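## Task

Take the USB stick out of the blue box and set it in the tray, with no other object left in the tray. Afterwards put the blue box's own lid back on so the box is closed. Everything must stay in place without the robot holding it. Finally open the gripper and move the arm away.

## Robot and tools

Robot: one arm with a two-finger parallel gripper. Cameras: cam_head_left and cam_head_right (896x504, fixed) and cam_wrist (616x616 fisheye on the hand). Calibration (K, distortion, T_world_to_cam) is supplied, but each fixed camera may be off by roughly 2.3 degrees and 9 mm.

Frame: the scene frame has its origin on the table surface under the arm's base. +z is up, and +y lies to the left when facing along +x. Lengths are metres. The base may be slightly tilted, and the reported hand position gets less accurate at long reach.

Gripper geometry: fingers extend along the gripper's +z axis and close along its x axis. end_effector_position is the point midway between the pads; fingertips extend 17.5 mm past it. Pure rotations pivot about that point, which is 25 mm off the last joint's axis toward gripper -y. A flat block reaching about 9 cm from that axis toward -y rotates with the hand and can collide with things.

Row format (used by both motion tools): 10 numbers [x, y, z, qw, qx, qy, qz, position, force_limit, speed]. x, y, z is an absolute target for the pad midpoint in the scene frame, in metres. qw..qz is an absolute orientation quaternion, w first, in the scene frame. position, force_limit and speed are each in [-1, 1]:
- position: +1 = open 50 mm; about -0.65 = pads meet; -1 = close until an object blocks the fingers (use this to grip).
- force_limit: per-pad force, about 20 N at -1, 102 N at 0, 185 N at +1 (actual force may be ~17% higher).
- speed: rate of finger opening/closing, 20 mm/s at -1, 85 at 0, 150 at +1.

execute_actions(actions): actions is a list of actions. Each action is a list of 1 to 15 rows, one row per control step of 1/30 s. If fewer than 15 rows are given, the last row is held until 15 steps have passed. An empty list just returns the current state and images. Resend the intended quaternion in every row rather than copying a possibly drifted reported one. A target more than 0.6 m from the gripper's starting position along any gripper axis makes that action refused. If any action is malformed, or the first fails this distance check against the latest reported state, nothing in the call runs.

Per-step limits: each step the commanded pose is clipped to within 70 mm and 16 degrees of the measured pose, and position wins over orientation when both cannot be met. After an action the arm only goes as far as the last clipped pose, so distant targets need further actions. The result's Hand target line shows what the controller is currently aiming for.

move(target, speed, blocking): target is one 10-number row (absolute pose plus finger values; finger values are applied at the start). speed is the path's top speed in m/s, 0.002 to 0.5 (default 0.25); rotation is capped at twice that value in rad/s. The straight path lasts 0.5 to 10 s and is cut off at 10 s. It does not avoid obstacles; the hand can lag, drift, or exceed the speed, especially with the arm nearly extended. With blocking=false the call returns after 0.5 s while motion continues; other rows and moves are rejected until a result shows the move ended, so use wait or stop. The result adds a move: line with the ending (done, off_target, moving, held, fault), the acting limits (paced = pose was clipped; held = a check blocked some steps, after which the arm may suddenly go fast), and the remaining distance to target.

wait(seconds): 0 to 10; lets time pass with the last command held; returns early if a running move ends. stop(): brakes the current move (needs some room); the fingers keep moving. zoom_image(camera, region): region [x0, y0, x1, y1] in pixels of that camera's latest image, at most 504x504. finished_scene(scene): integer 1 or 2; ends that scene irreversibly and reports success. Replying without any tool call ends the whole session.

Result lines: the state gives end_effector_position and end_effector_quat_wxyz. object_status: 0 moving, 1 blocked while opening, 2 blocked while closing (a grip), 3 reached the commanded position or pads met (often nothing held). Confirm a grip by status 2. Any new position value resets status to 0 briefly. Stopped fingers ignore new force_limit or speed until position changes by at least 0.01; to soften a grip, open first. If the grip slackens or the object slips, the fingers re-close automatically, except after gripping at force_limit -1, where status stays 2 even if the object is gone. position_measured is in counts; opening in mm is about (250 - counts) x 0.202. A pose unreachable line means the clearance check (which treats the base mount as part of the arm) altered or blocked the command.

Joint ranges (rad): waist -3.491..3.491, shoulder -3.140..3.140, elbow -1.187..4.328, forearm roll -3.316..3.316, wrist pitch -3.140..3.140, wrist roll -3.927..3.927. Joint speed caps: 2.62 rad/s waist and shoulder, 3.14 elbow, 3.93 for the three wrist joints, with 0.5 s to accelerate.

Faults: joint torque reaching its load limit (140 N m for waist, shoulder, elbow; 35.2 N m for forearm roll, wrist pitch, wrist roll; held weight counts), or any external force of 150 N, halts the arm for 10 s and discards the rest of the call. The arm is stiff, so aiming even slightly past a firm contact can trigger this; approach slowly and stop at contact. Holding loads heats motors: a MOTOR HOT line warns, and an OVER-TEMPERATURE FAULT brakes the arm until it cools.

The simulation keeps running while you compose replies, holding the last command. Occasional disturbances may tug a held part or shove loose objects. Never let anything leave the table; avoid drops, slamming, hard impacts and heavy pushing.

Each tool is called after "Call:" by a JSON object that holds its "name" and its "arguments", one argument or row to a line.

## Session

Call:
{"name": "execute_actions", "arguments": {
  "actions": []
}}

Scene clock: 0.00 s.
end_effector_position=(+0.4430, +0.2903, +0.2025) position_measured=3 object_status=3 end_effector_quat_wxyz=(+0.119, +0.589, +0.782, -0.164)
Joint positions: [ 1.484  0.261 -0.332  0.82  -1.59  -1.528]
Joint velocities: [ 0.001 -0.    -0.     0.001  0.     0.001]
Hand target: +0.443, +0.290, +0.202; +0.119, +0.589, +0.782, -0.164
camera_calibration (this result's frames):
cam_wrist: T_world_to_cam=[[-0.296479, 0.871037, -0.391657, -0.045211], [0.922131, 0.367809, 0.119958, -0.533807], [0.248543, -0.325594, -0.912258, 0.319072], [0, 0, 0, 1]] pos_world=[0.399533, 0.339608, 0.337403]

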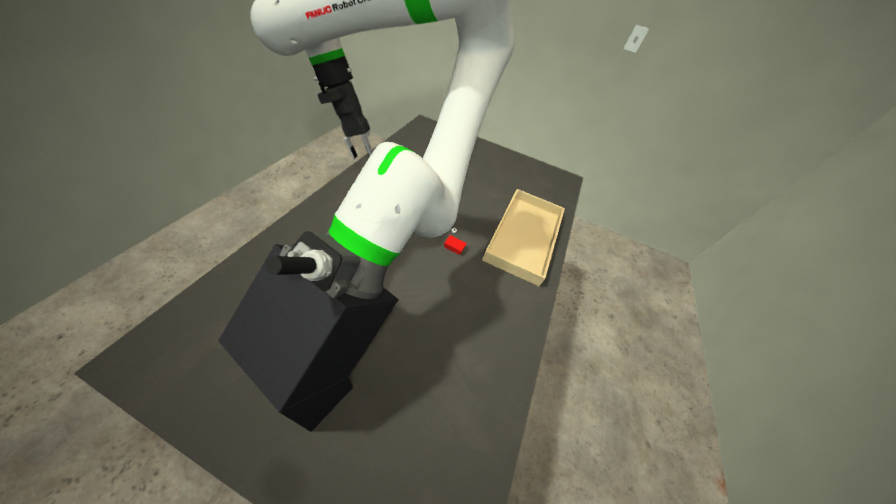

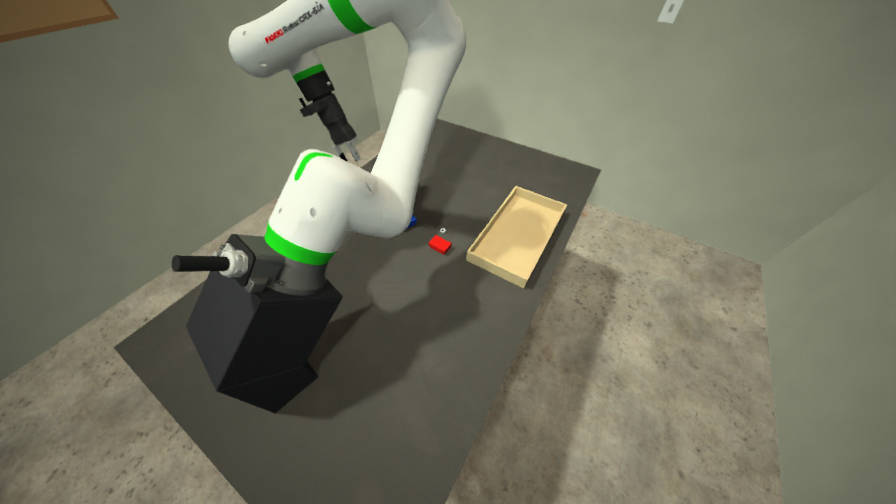

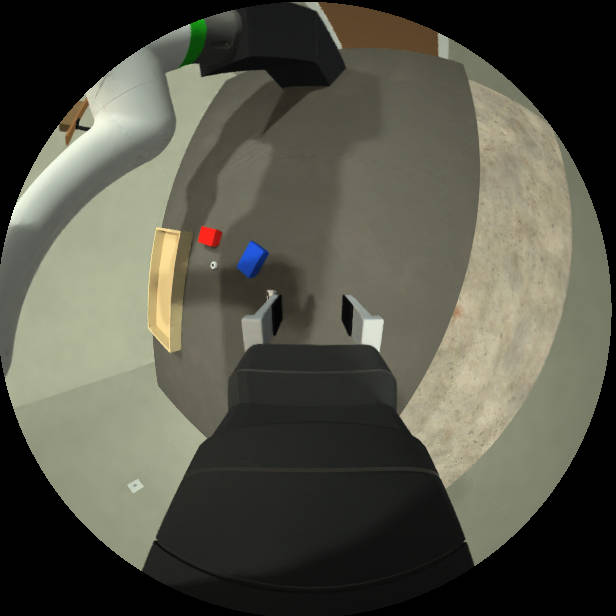

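Call:
{"name": "move", "arguments": {
  "target": [0.45, 0.09, 0.2, 0, 0.7071, 0.7071, 0, 1, 0, 0],
  "speed": 0.25
}}

Call:
{"name": "zoom_image", "arguments": {
  "camera": "cam_wrist",
  "region": [150, 150, 450, 350]
}}

Scene clock: 8.13 s.
end_effector_position=(+0.4500, +0.0904, +0.1995) position_measured=3 object_status=3 end_effector_quat_wxyz=(-0.000, +0.707, +0.707, -0.000)
Joint positions: [ 1.313 -0.612 -0.899  0.881 -1.264 -1.471]
Joint velocities: [-0.001 -0.001 -0.    -0.001  0.    -0.001]
Hand target: +0.450, +0.090, +0.200; -0.000, +0.707, +0.707, +0.000
Off the commanded pose: 0.001 m, 0 deg.
move: done
camera_calibration (this result's frames):
cam_wrist: T_world_to_cam=[[-0.0196974, 0.999668, -0.0166076, -0.0811493], [0.964831, 0.0233608, 0.26183, -0.482808], [0.262131, -0.0108662, -0.964971, 0.225503], [0, 0, 0, 1]] pos_world=[0.405118, 0.0948515, 0.34267]

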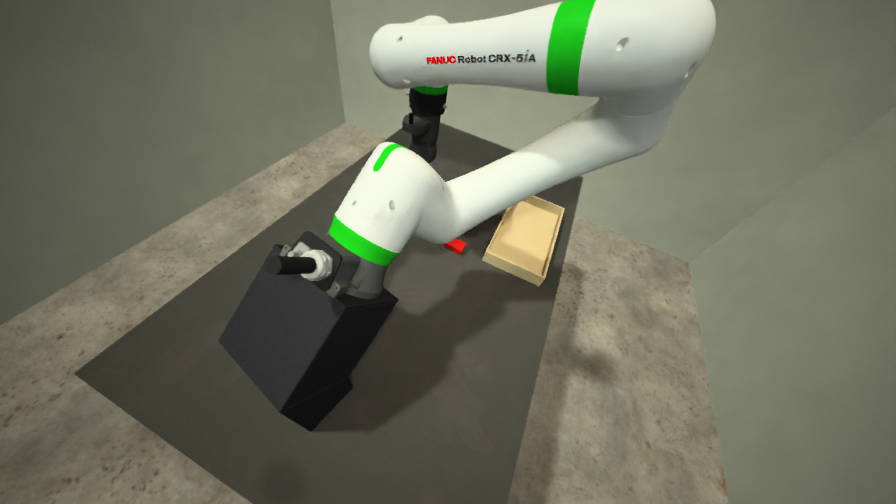

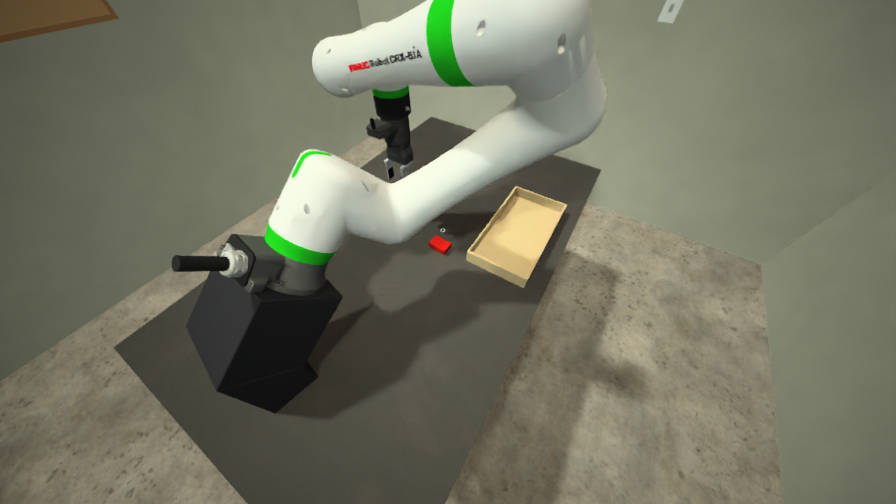

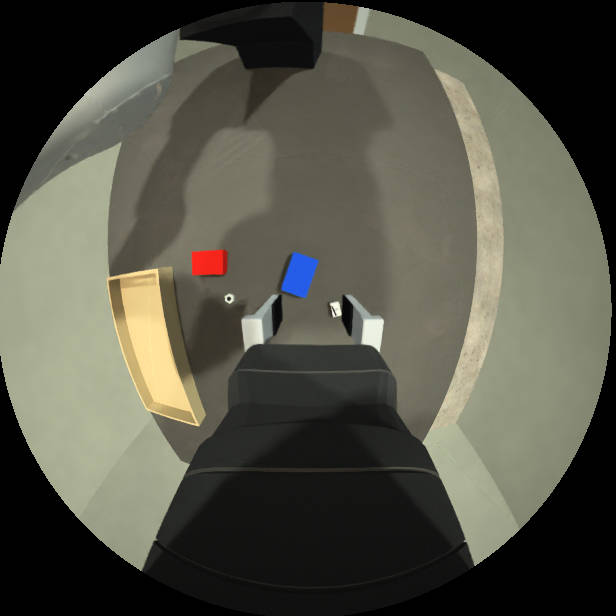

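Region (150, 150, 450, 350) of cam_wrist's 616x616 image, scaled by 1.680, with more detail than that image has.

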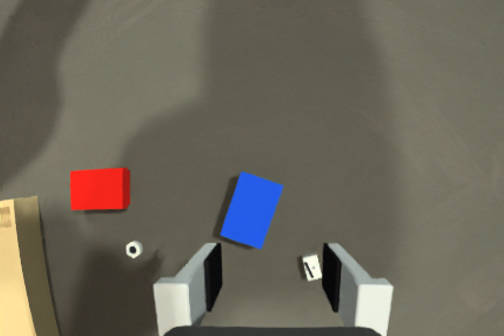

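Call:
{"name": "move", "arguments": {
  "target": [0.44, 0.072, 0.10, 0, 0.8090, 0.5878, 0, 1, 0, 0],
  "speed": 0.2
}}

Call:
{"name": "zoom_image", "arguments": {
  "camera": "cam_wrist",
  "region": [180, 200, 440, 360]
}}

Scene clock: 28.20 s.
end_effector_position=(+0.4396, +0.0721, +0.1001) position_measured=3 object_status=3 end_effector_quat_wxyz=(-0.001, +0.809, +0.588, -0.000)
Joint positions: [ 0.892 -0.484 -1.02   1.039 -0.806 -1.761]
Joint velocities: [-0.002  0.001 -0.     0.     0.    -0.001]
Hand target: +0.440, +0.072, +0.100; -0.001, +0.809, +0.588, -0.000
Off the commanded pose: 0.000 m, 0 deg.
move: done
camera_calibration (this result's frames):
cam_wrist: T_world_to_cam=[[0.290964, 0.956595, -0.0163051, -0.198179], [0.924827, -0.276855, 0.260856, -0.406944], [0.245019, -0.0909791, -0.96524, 0.145425], [0, 0, 0, 1]] pos_world=[0.398384, 0.0901433, 0.243292]

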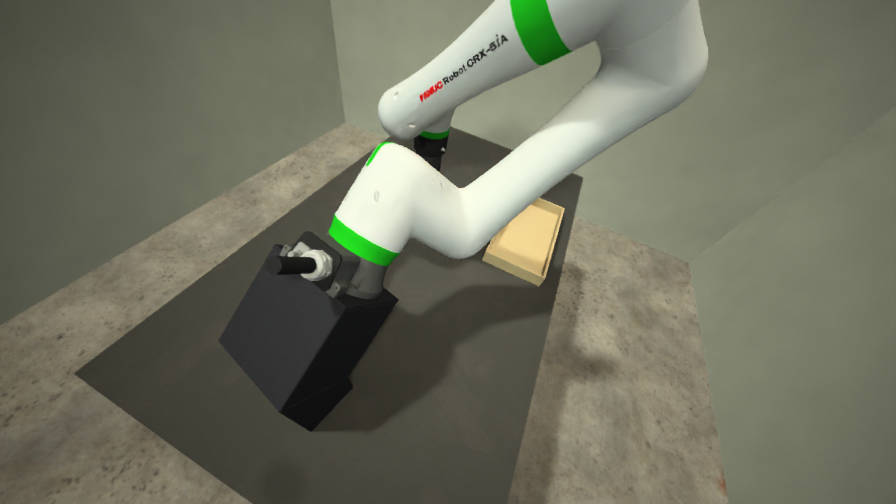

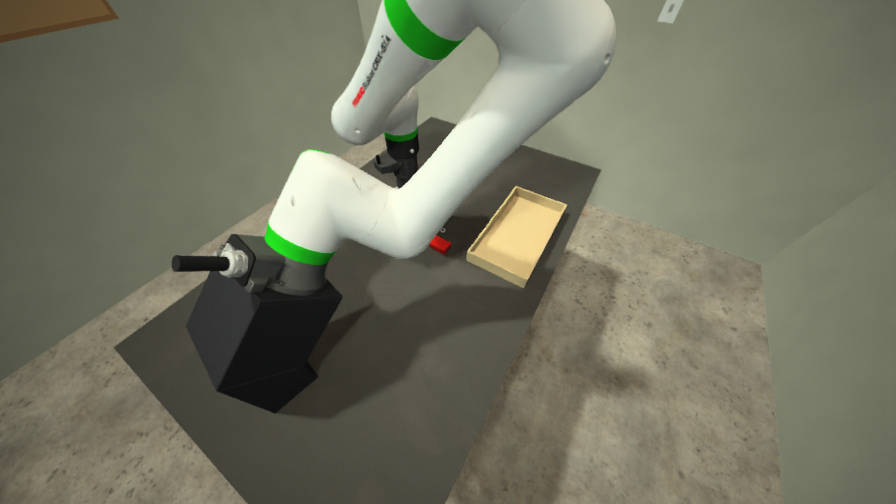

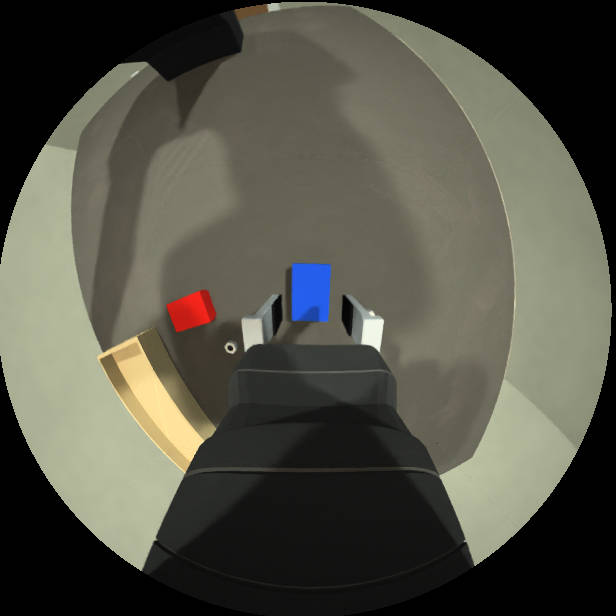

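Region (180, 200, 440, 360) of cam_wrist's 616x616 image, scaled by 1.938, with more detail than that image has; it fills the top 310 rows of this view, and the rest is white.

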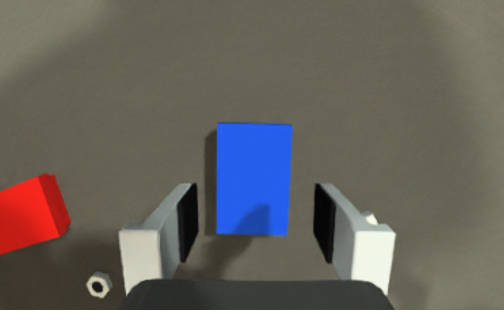

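Call:
{"name": "move", "arguments": {
  "target": [0.4397, 0.071, 0.045, 0, 0.8090, 0.5878, 0, 1, 0, 0],
  "speed": 0.08
}}

Call:
{"name": "zoom_image", "arguments": {
  "camera": "cam_wrist",
  "region": [180, 200, 440, 360]
}}

Scene clock: 38.97 s.
end_effector_position=(+0.4394, +0.0712, +0.0452) position_measured=3 object_status=3 end_effector_quat_wxyz=(-0.000, +0.809, +0.588, -0.000)
Joint positions: [ 0.658 -0.332 -1.039  1.275 -0.563 -1.886]
Joint velocities: [-0.001  0.001 -0.     0.002  0.002 -0.003]
Hand target: +0.439, +0.071, +0.045; -0.000, +0.809, +0.588, -0.000
Off the commanded pose: 0.000 m, 0 deg.
move: done
camera_calibration (this result's frames):
cam_wrist: T_world_to_cam=[[0.290949, 0.956599, -0.0163265, -0.198121], [0.924721, -0.276794, 0.261298, -0.39269], [0.245438, -0.0911218, -0.96512, 0.0921801], [0, 0, 0, 1]] pos_world=[0.398147, 0.0892275, 0.188339]

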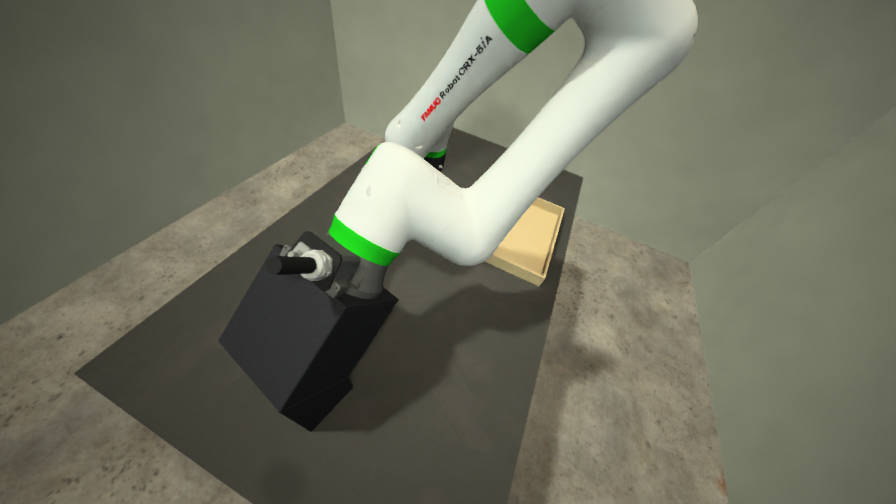

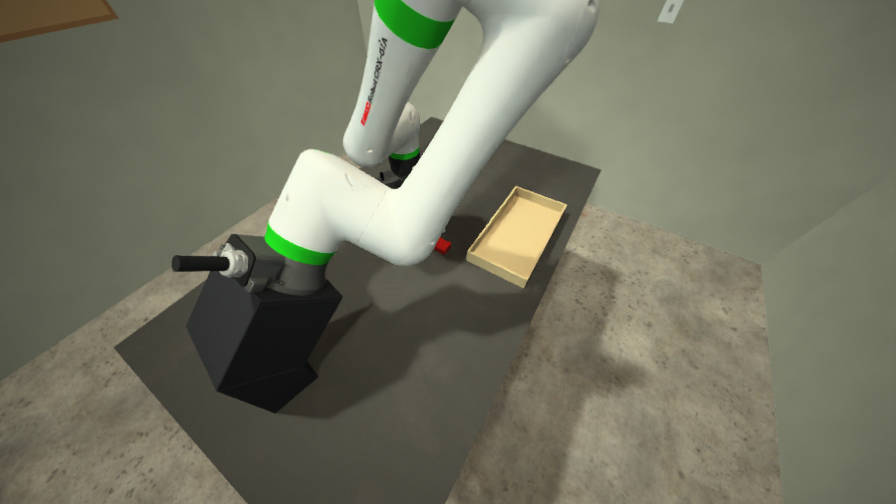

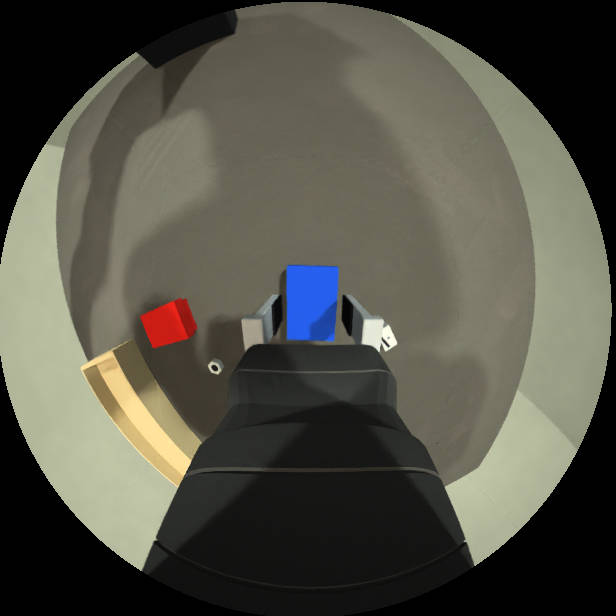

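Region (180, 200, 440, 360) of cam_wrist's 616x616 image, scaled by 1.938, with more detail than that image has; it fills the top 310 rows of this view, and the rest is white.

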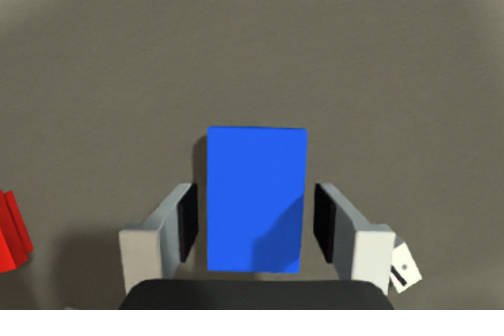

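Call:
{"name": "move", "arguments": {
  "target": [0.4397, 0.071, 0.027, 0, 0.8090, 0.5878, 0, 1, 0, 0],
  "speed": 0.03
}}

Call:
{"name": "execute_actions", "arguments": {
  "actions": [
    [[0.4397, 0.071, 0.027, 0, 0.8090, 0.5878, 0, -1, -0.5, -0.5]],
    [[0.4397, 0.071, 0.027, 0, 0.8090, 0.5878, 0, -1, -0.5, -0.5]]
  ]
}}

Call:
{"name": "zoom_image", "arguments": {
  "camera": "cam_wrist",
  "region": [180, 200, 440, 360]
}}

Scene clock: 44.93 s.
end_effector_position=(+0.4398, +0.0711, +0.0271) position_measured=3 object_status=3 end_effector_quat_wxyz=(-0.000, +0.809, +0.588, +0.000)
Joint positions: [ 0.572 -0.279 -1.039  1.395 -0.489 -1.959]
Joint velocities: [-0.002 -0.001 -0.     0.002  0.    -0.002]
Hand target: +0.440, +0.071, +0.027; -0.000, +0.809, +0.588, -0.000
Off the commanded pose: 0.000 m, 0 deg.
move: done
camera_calibration (this result's frames):
cam_wrist: T_world_to_cam=[[0.290845, 0.95663, -0.0163774, -0.198419], [0.924595, -0.276622, 0.261926, -0.388284], [0.246036, -0.0913225, -0.964949, 0.0743916], [0, 0, 0, 1]] pos_world=[0.398412, 0.0891991, 0.170236]

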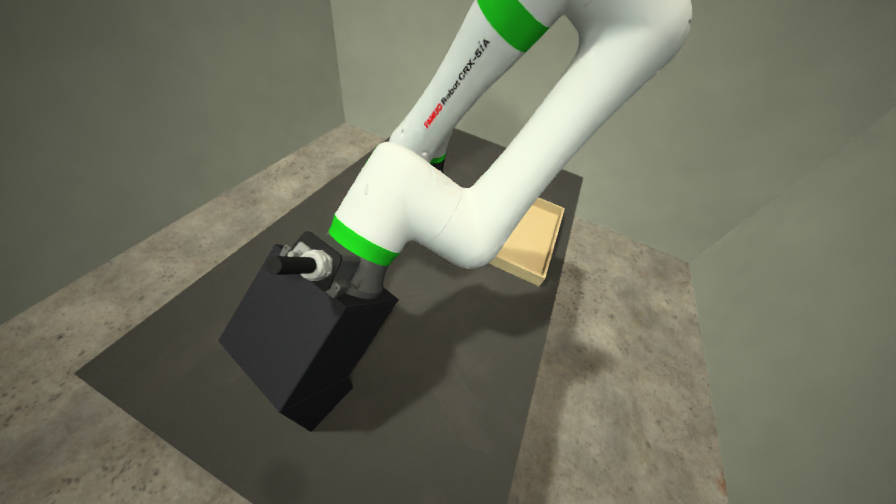

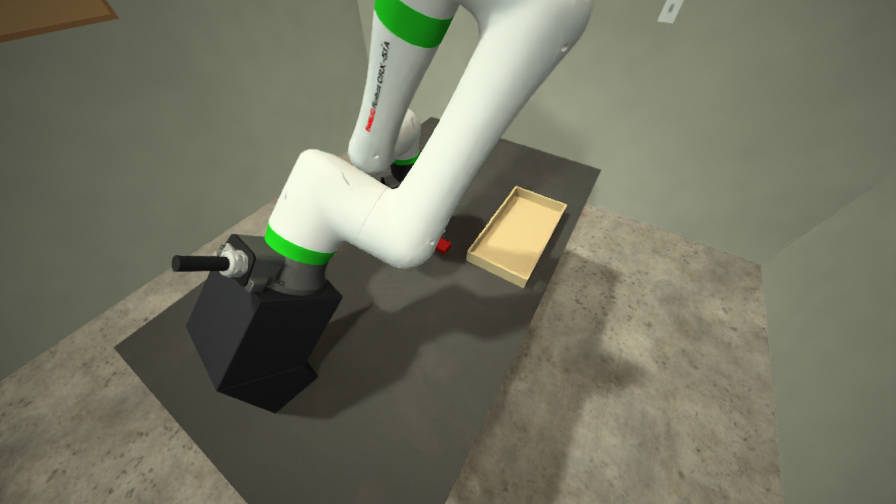

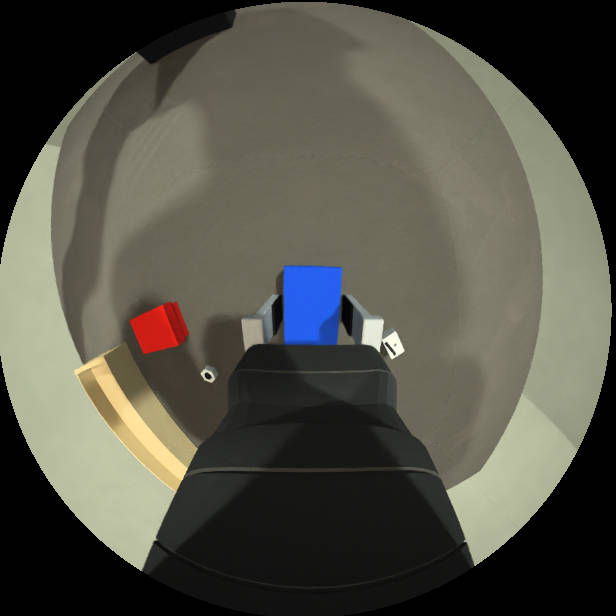

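Scene clock: 45.93 s.
end_effector_position=(+0.4397, +0.0710, +0.0270) position_measured=47 object_status=2 end_effector_quat_wxyz=(+0.000, +0.809, +0.588, +0.000)
Joint positions: [ 0.571 -0.279 -1.039  1.396 -0.488 -1.959]
Joint velocities: [ 0.002  0.    -0.     0.    -0.    -0.   ]
Hand target: +0.440, +0.071, +0.027; -0.000, +0.809, +0.588, -0.000
Off the commanded pose: 0.000 m, 0 deg.
camera_calibration (this result's frames):
cam_wrist: T_world_to_cam=[[0.290587, 0.956705, -0.016582, -0.198177], [0.924653, -0.27631, 0.262048, -0.388288], [0.24612, -0.0914803, -0.964912, 0.0742681], [0, 0, 0, 1]] pos_world=[0.398341, 0.0891028, 0.170126]

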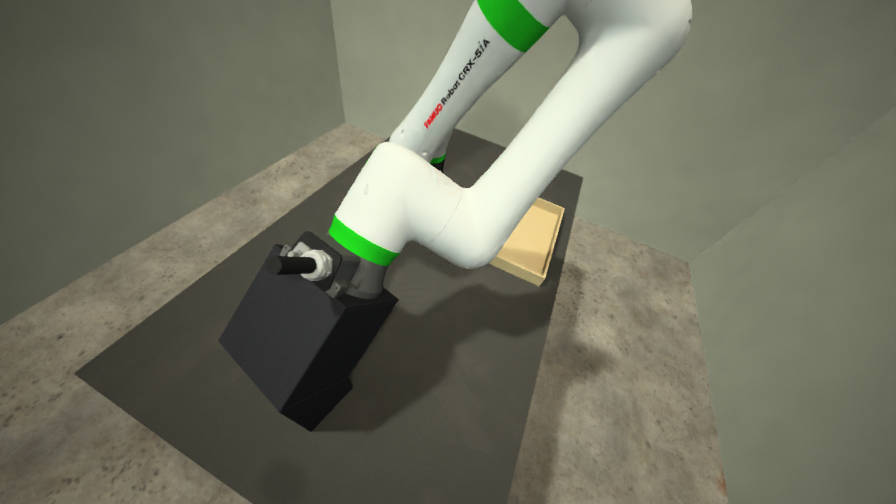

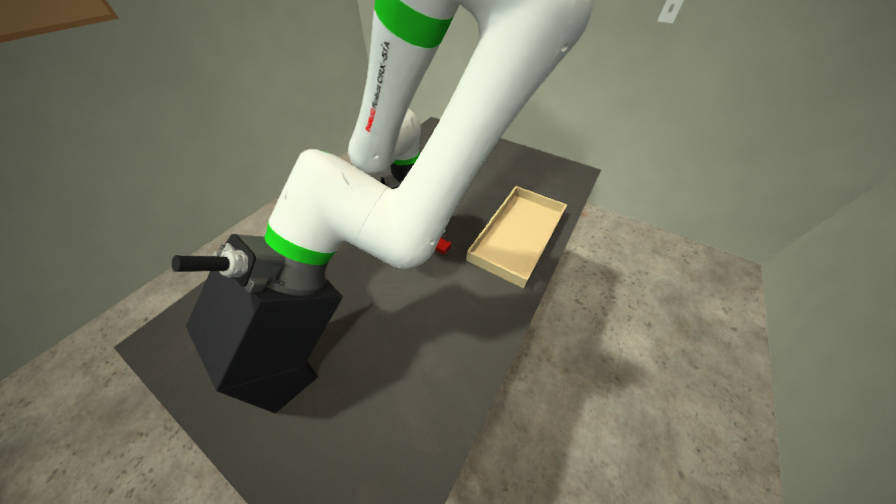

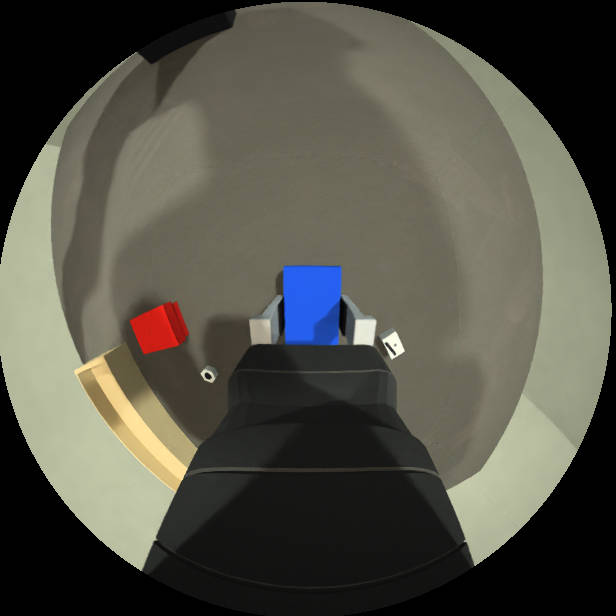

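Region (180, 200, 440, 360) of cam_wrist's 616x616 image, scaled by 1.938, with more detail than that image has; it fills the top 310 rows of this view, and the rest is white.

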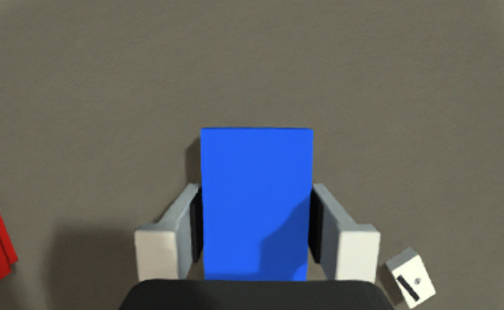

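Call:
{"name": "move", "arguments": {
  "target": [0.4397, 0.071, 0.07, 0, 0.8090, 0.5878, 0, -1, -0.5, -0.5],
  "speed": 0.04
}}

Call:
{"name": "move", "arguments": {
  "target": [0.4373, 0.1769, 0.07, 0, 0.8090, 0.5878, 0, -1, -0.5, -0.5],
  "speed": 0.1
}}

Call:
{"name": "zoom_image", "arguments": {
  "camera": "cam_wrist",
  "region": [120, 200, 400, 380]
}}

Scene clock: 54.60 s.
end_effector_position=(+0.4399, +0.0708, +0.0698) position_measured=47 object_status=2 end_effector_quat_wxyz=(+0.000, +0.809, +0.588, +0.000)
Joint positions: [ 0.764 -0.403 -1.034  1.151 -0.668 -1.815]
Joint velocities: [-0.    -0.001  0.    -0.001 -0.     0.   ]
Hand target: +0.440, +0.071, +0.070; +0.000, +0.809, +0.588, +0.000
Off the commanded pose: 0.000 m, 0 deg.
move: done
camera_calibration (this result's frames):
cam_wrist: T_world_to_cam=[[0.290252, 0.956803, -0.0168031, -0.197209], [0.924606, -0.275872, 0.262676, -0.399846], [0.246693, -0.0917785, -0.964738, 0.115287], [0, 0, 0, 1]] pos_world=[0.3985, 0.0889645, 0.212938]

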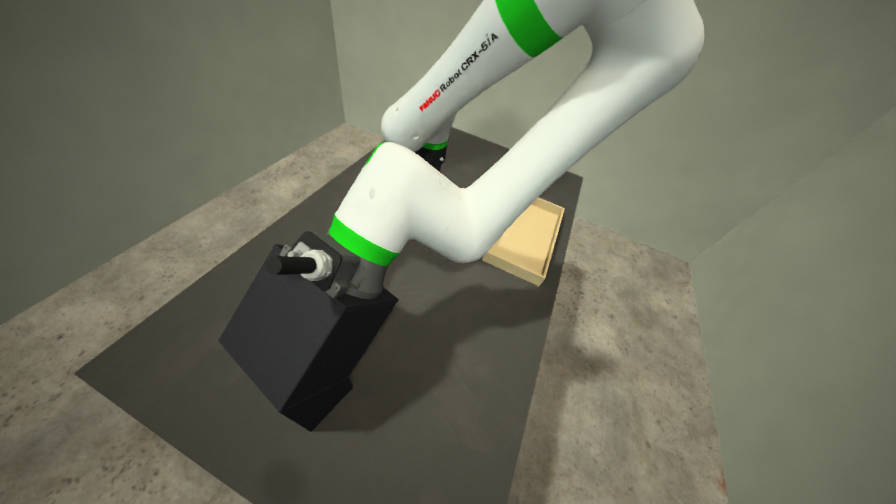

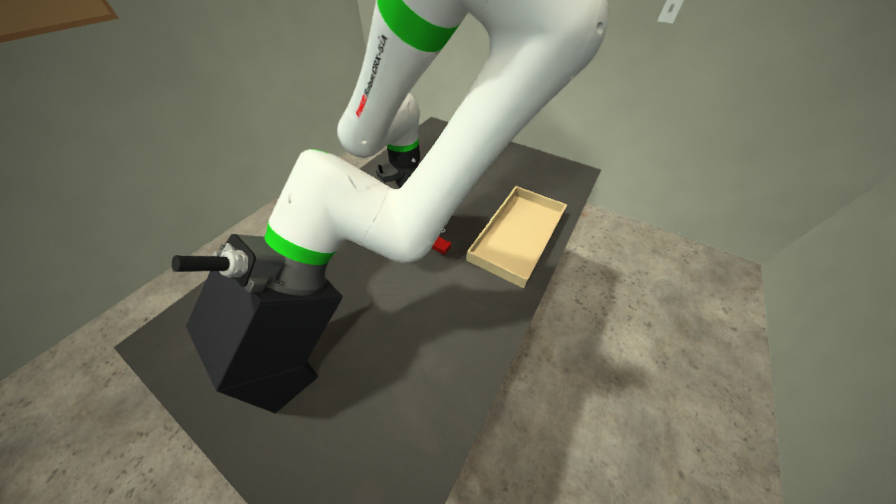

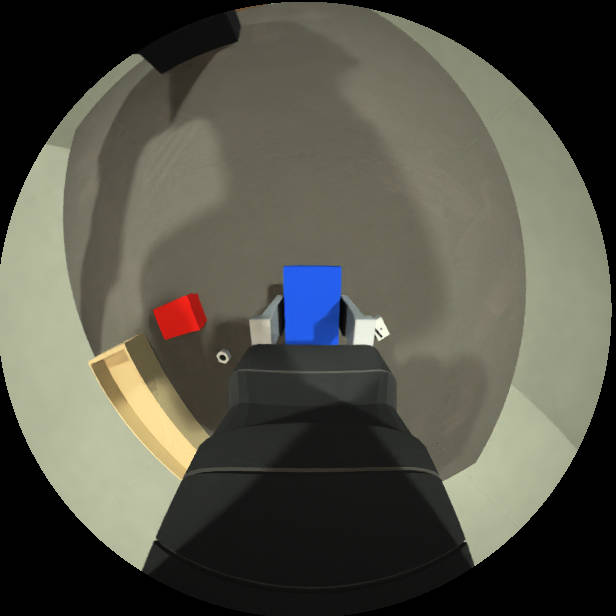

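Scene clock: 56.00 s.
end_effector_position=(+0.4372, +0.1766, +0.0702) position_measured=47 object_status=2 end_effector_quat_wxyz=(+0.000, +0.809, +0.588, -0.000)
Joint positions: [ 0.994 -0.19  -0.933  1.197 -0.79  -2.071]
Joint velocities: [-0.002  0.001  0.     0.001  0.    -0.001]
Hand target: +0.437, +0.177, +0.070; +0.000, +0.809, +0.588, -0.000
Off the commanded pose: 0.000 m, 0 deg.
move: done
camera_calibration (this result's frames):
cam_wrist: T_world_to_cam=[[0.290316, 0.95678, -0.0169752, -0.297591], [0.924692, -0.275926, 0.262317, -0.368182], [0.246295, -0.0918516, -0.964833, 0.126214], [0, 0, 0, 1]] pos_world=[0.395765, 0.194732, 0.213304]

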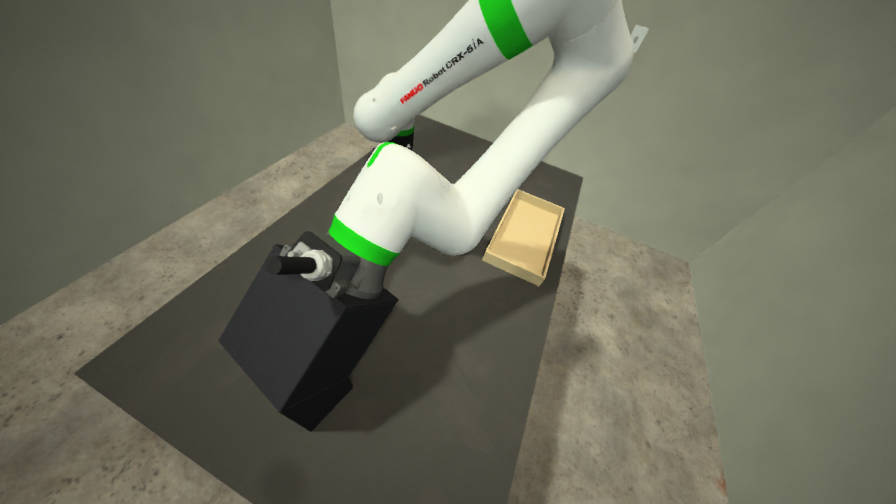

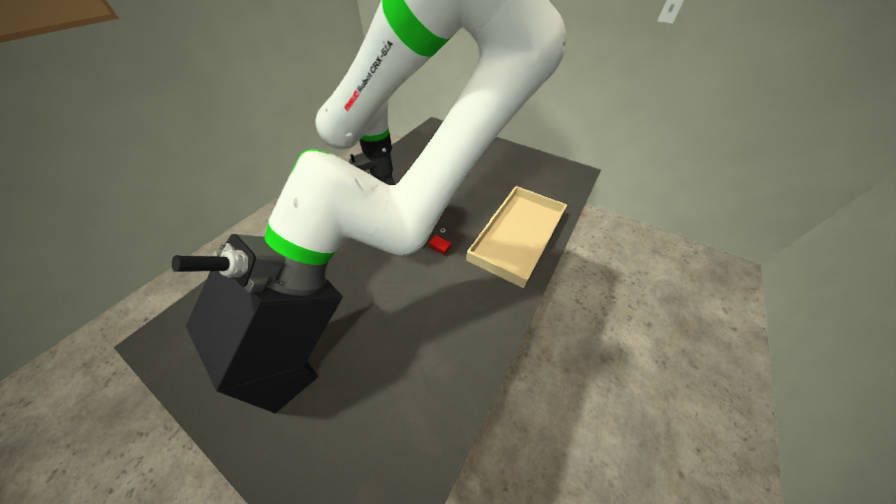

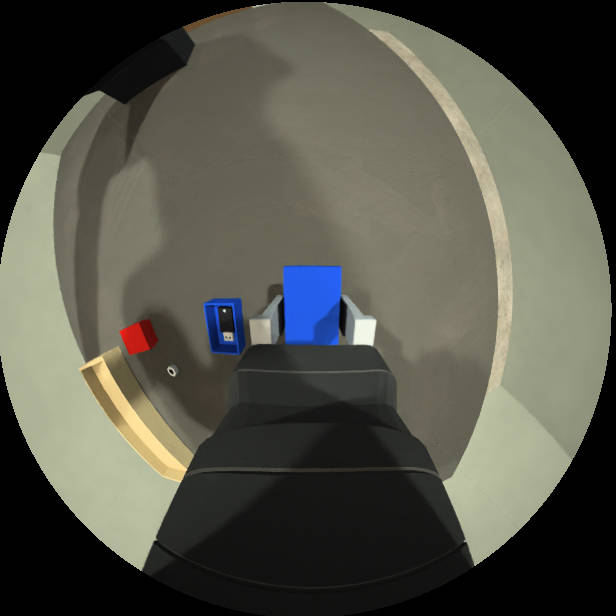

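Region (120, 200, 400, 380) of cam_wrist's 616x616 image, scaled by 1.800, with more detail than that image has; it fills the top 324 rows of this view, and the rest is white.

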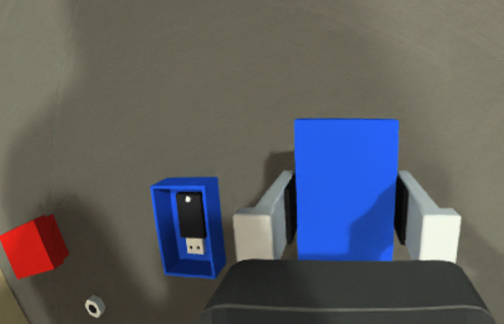

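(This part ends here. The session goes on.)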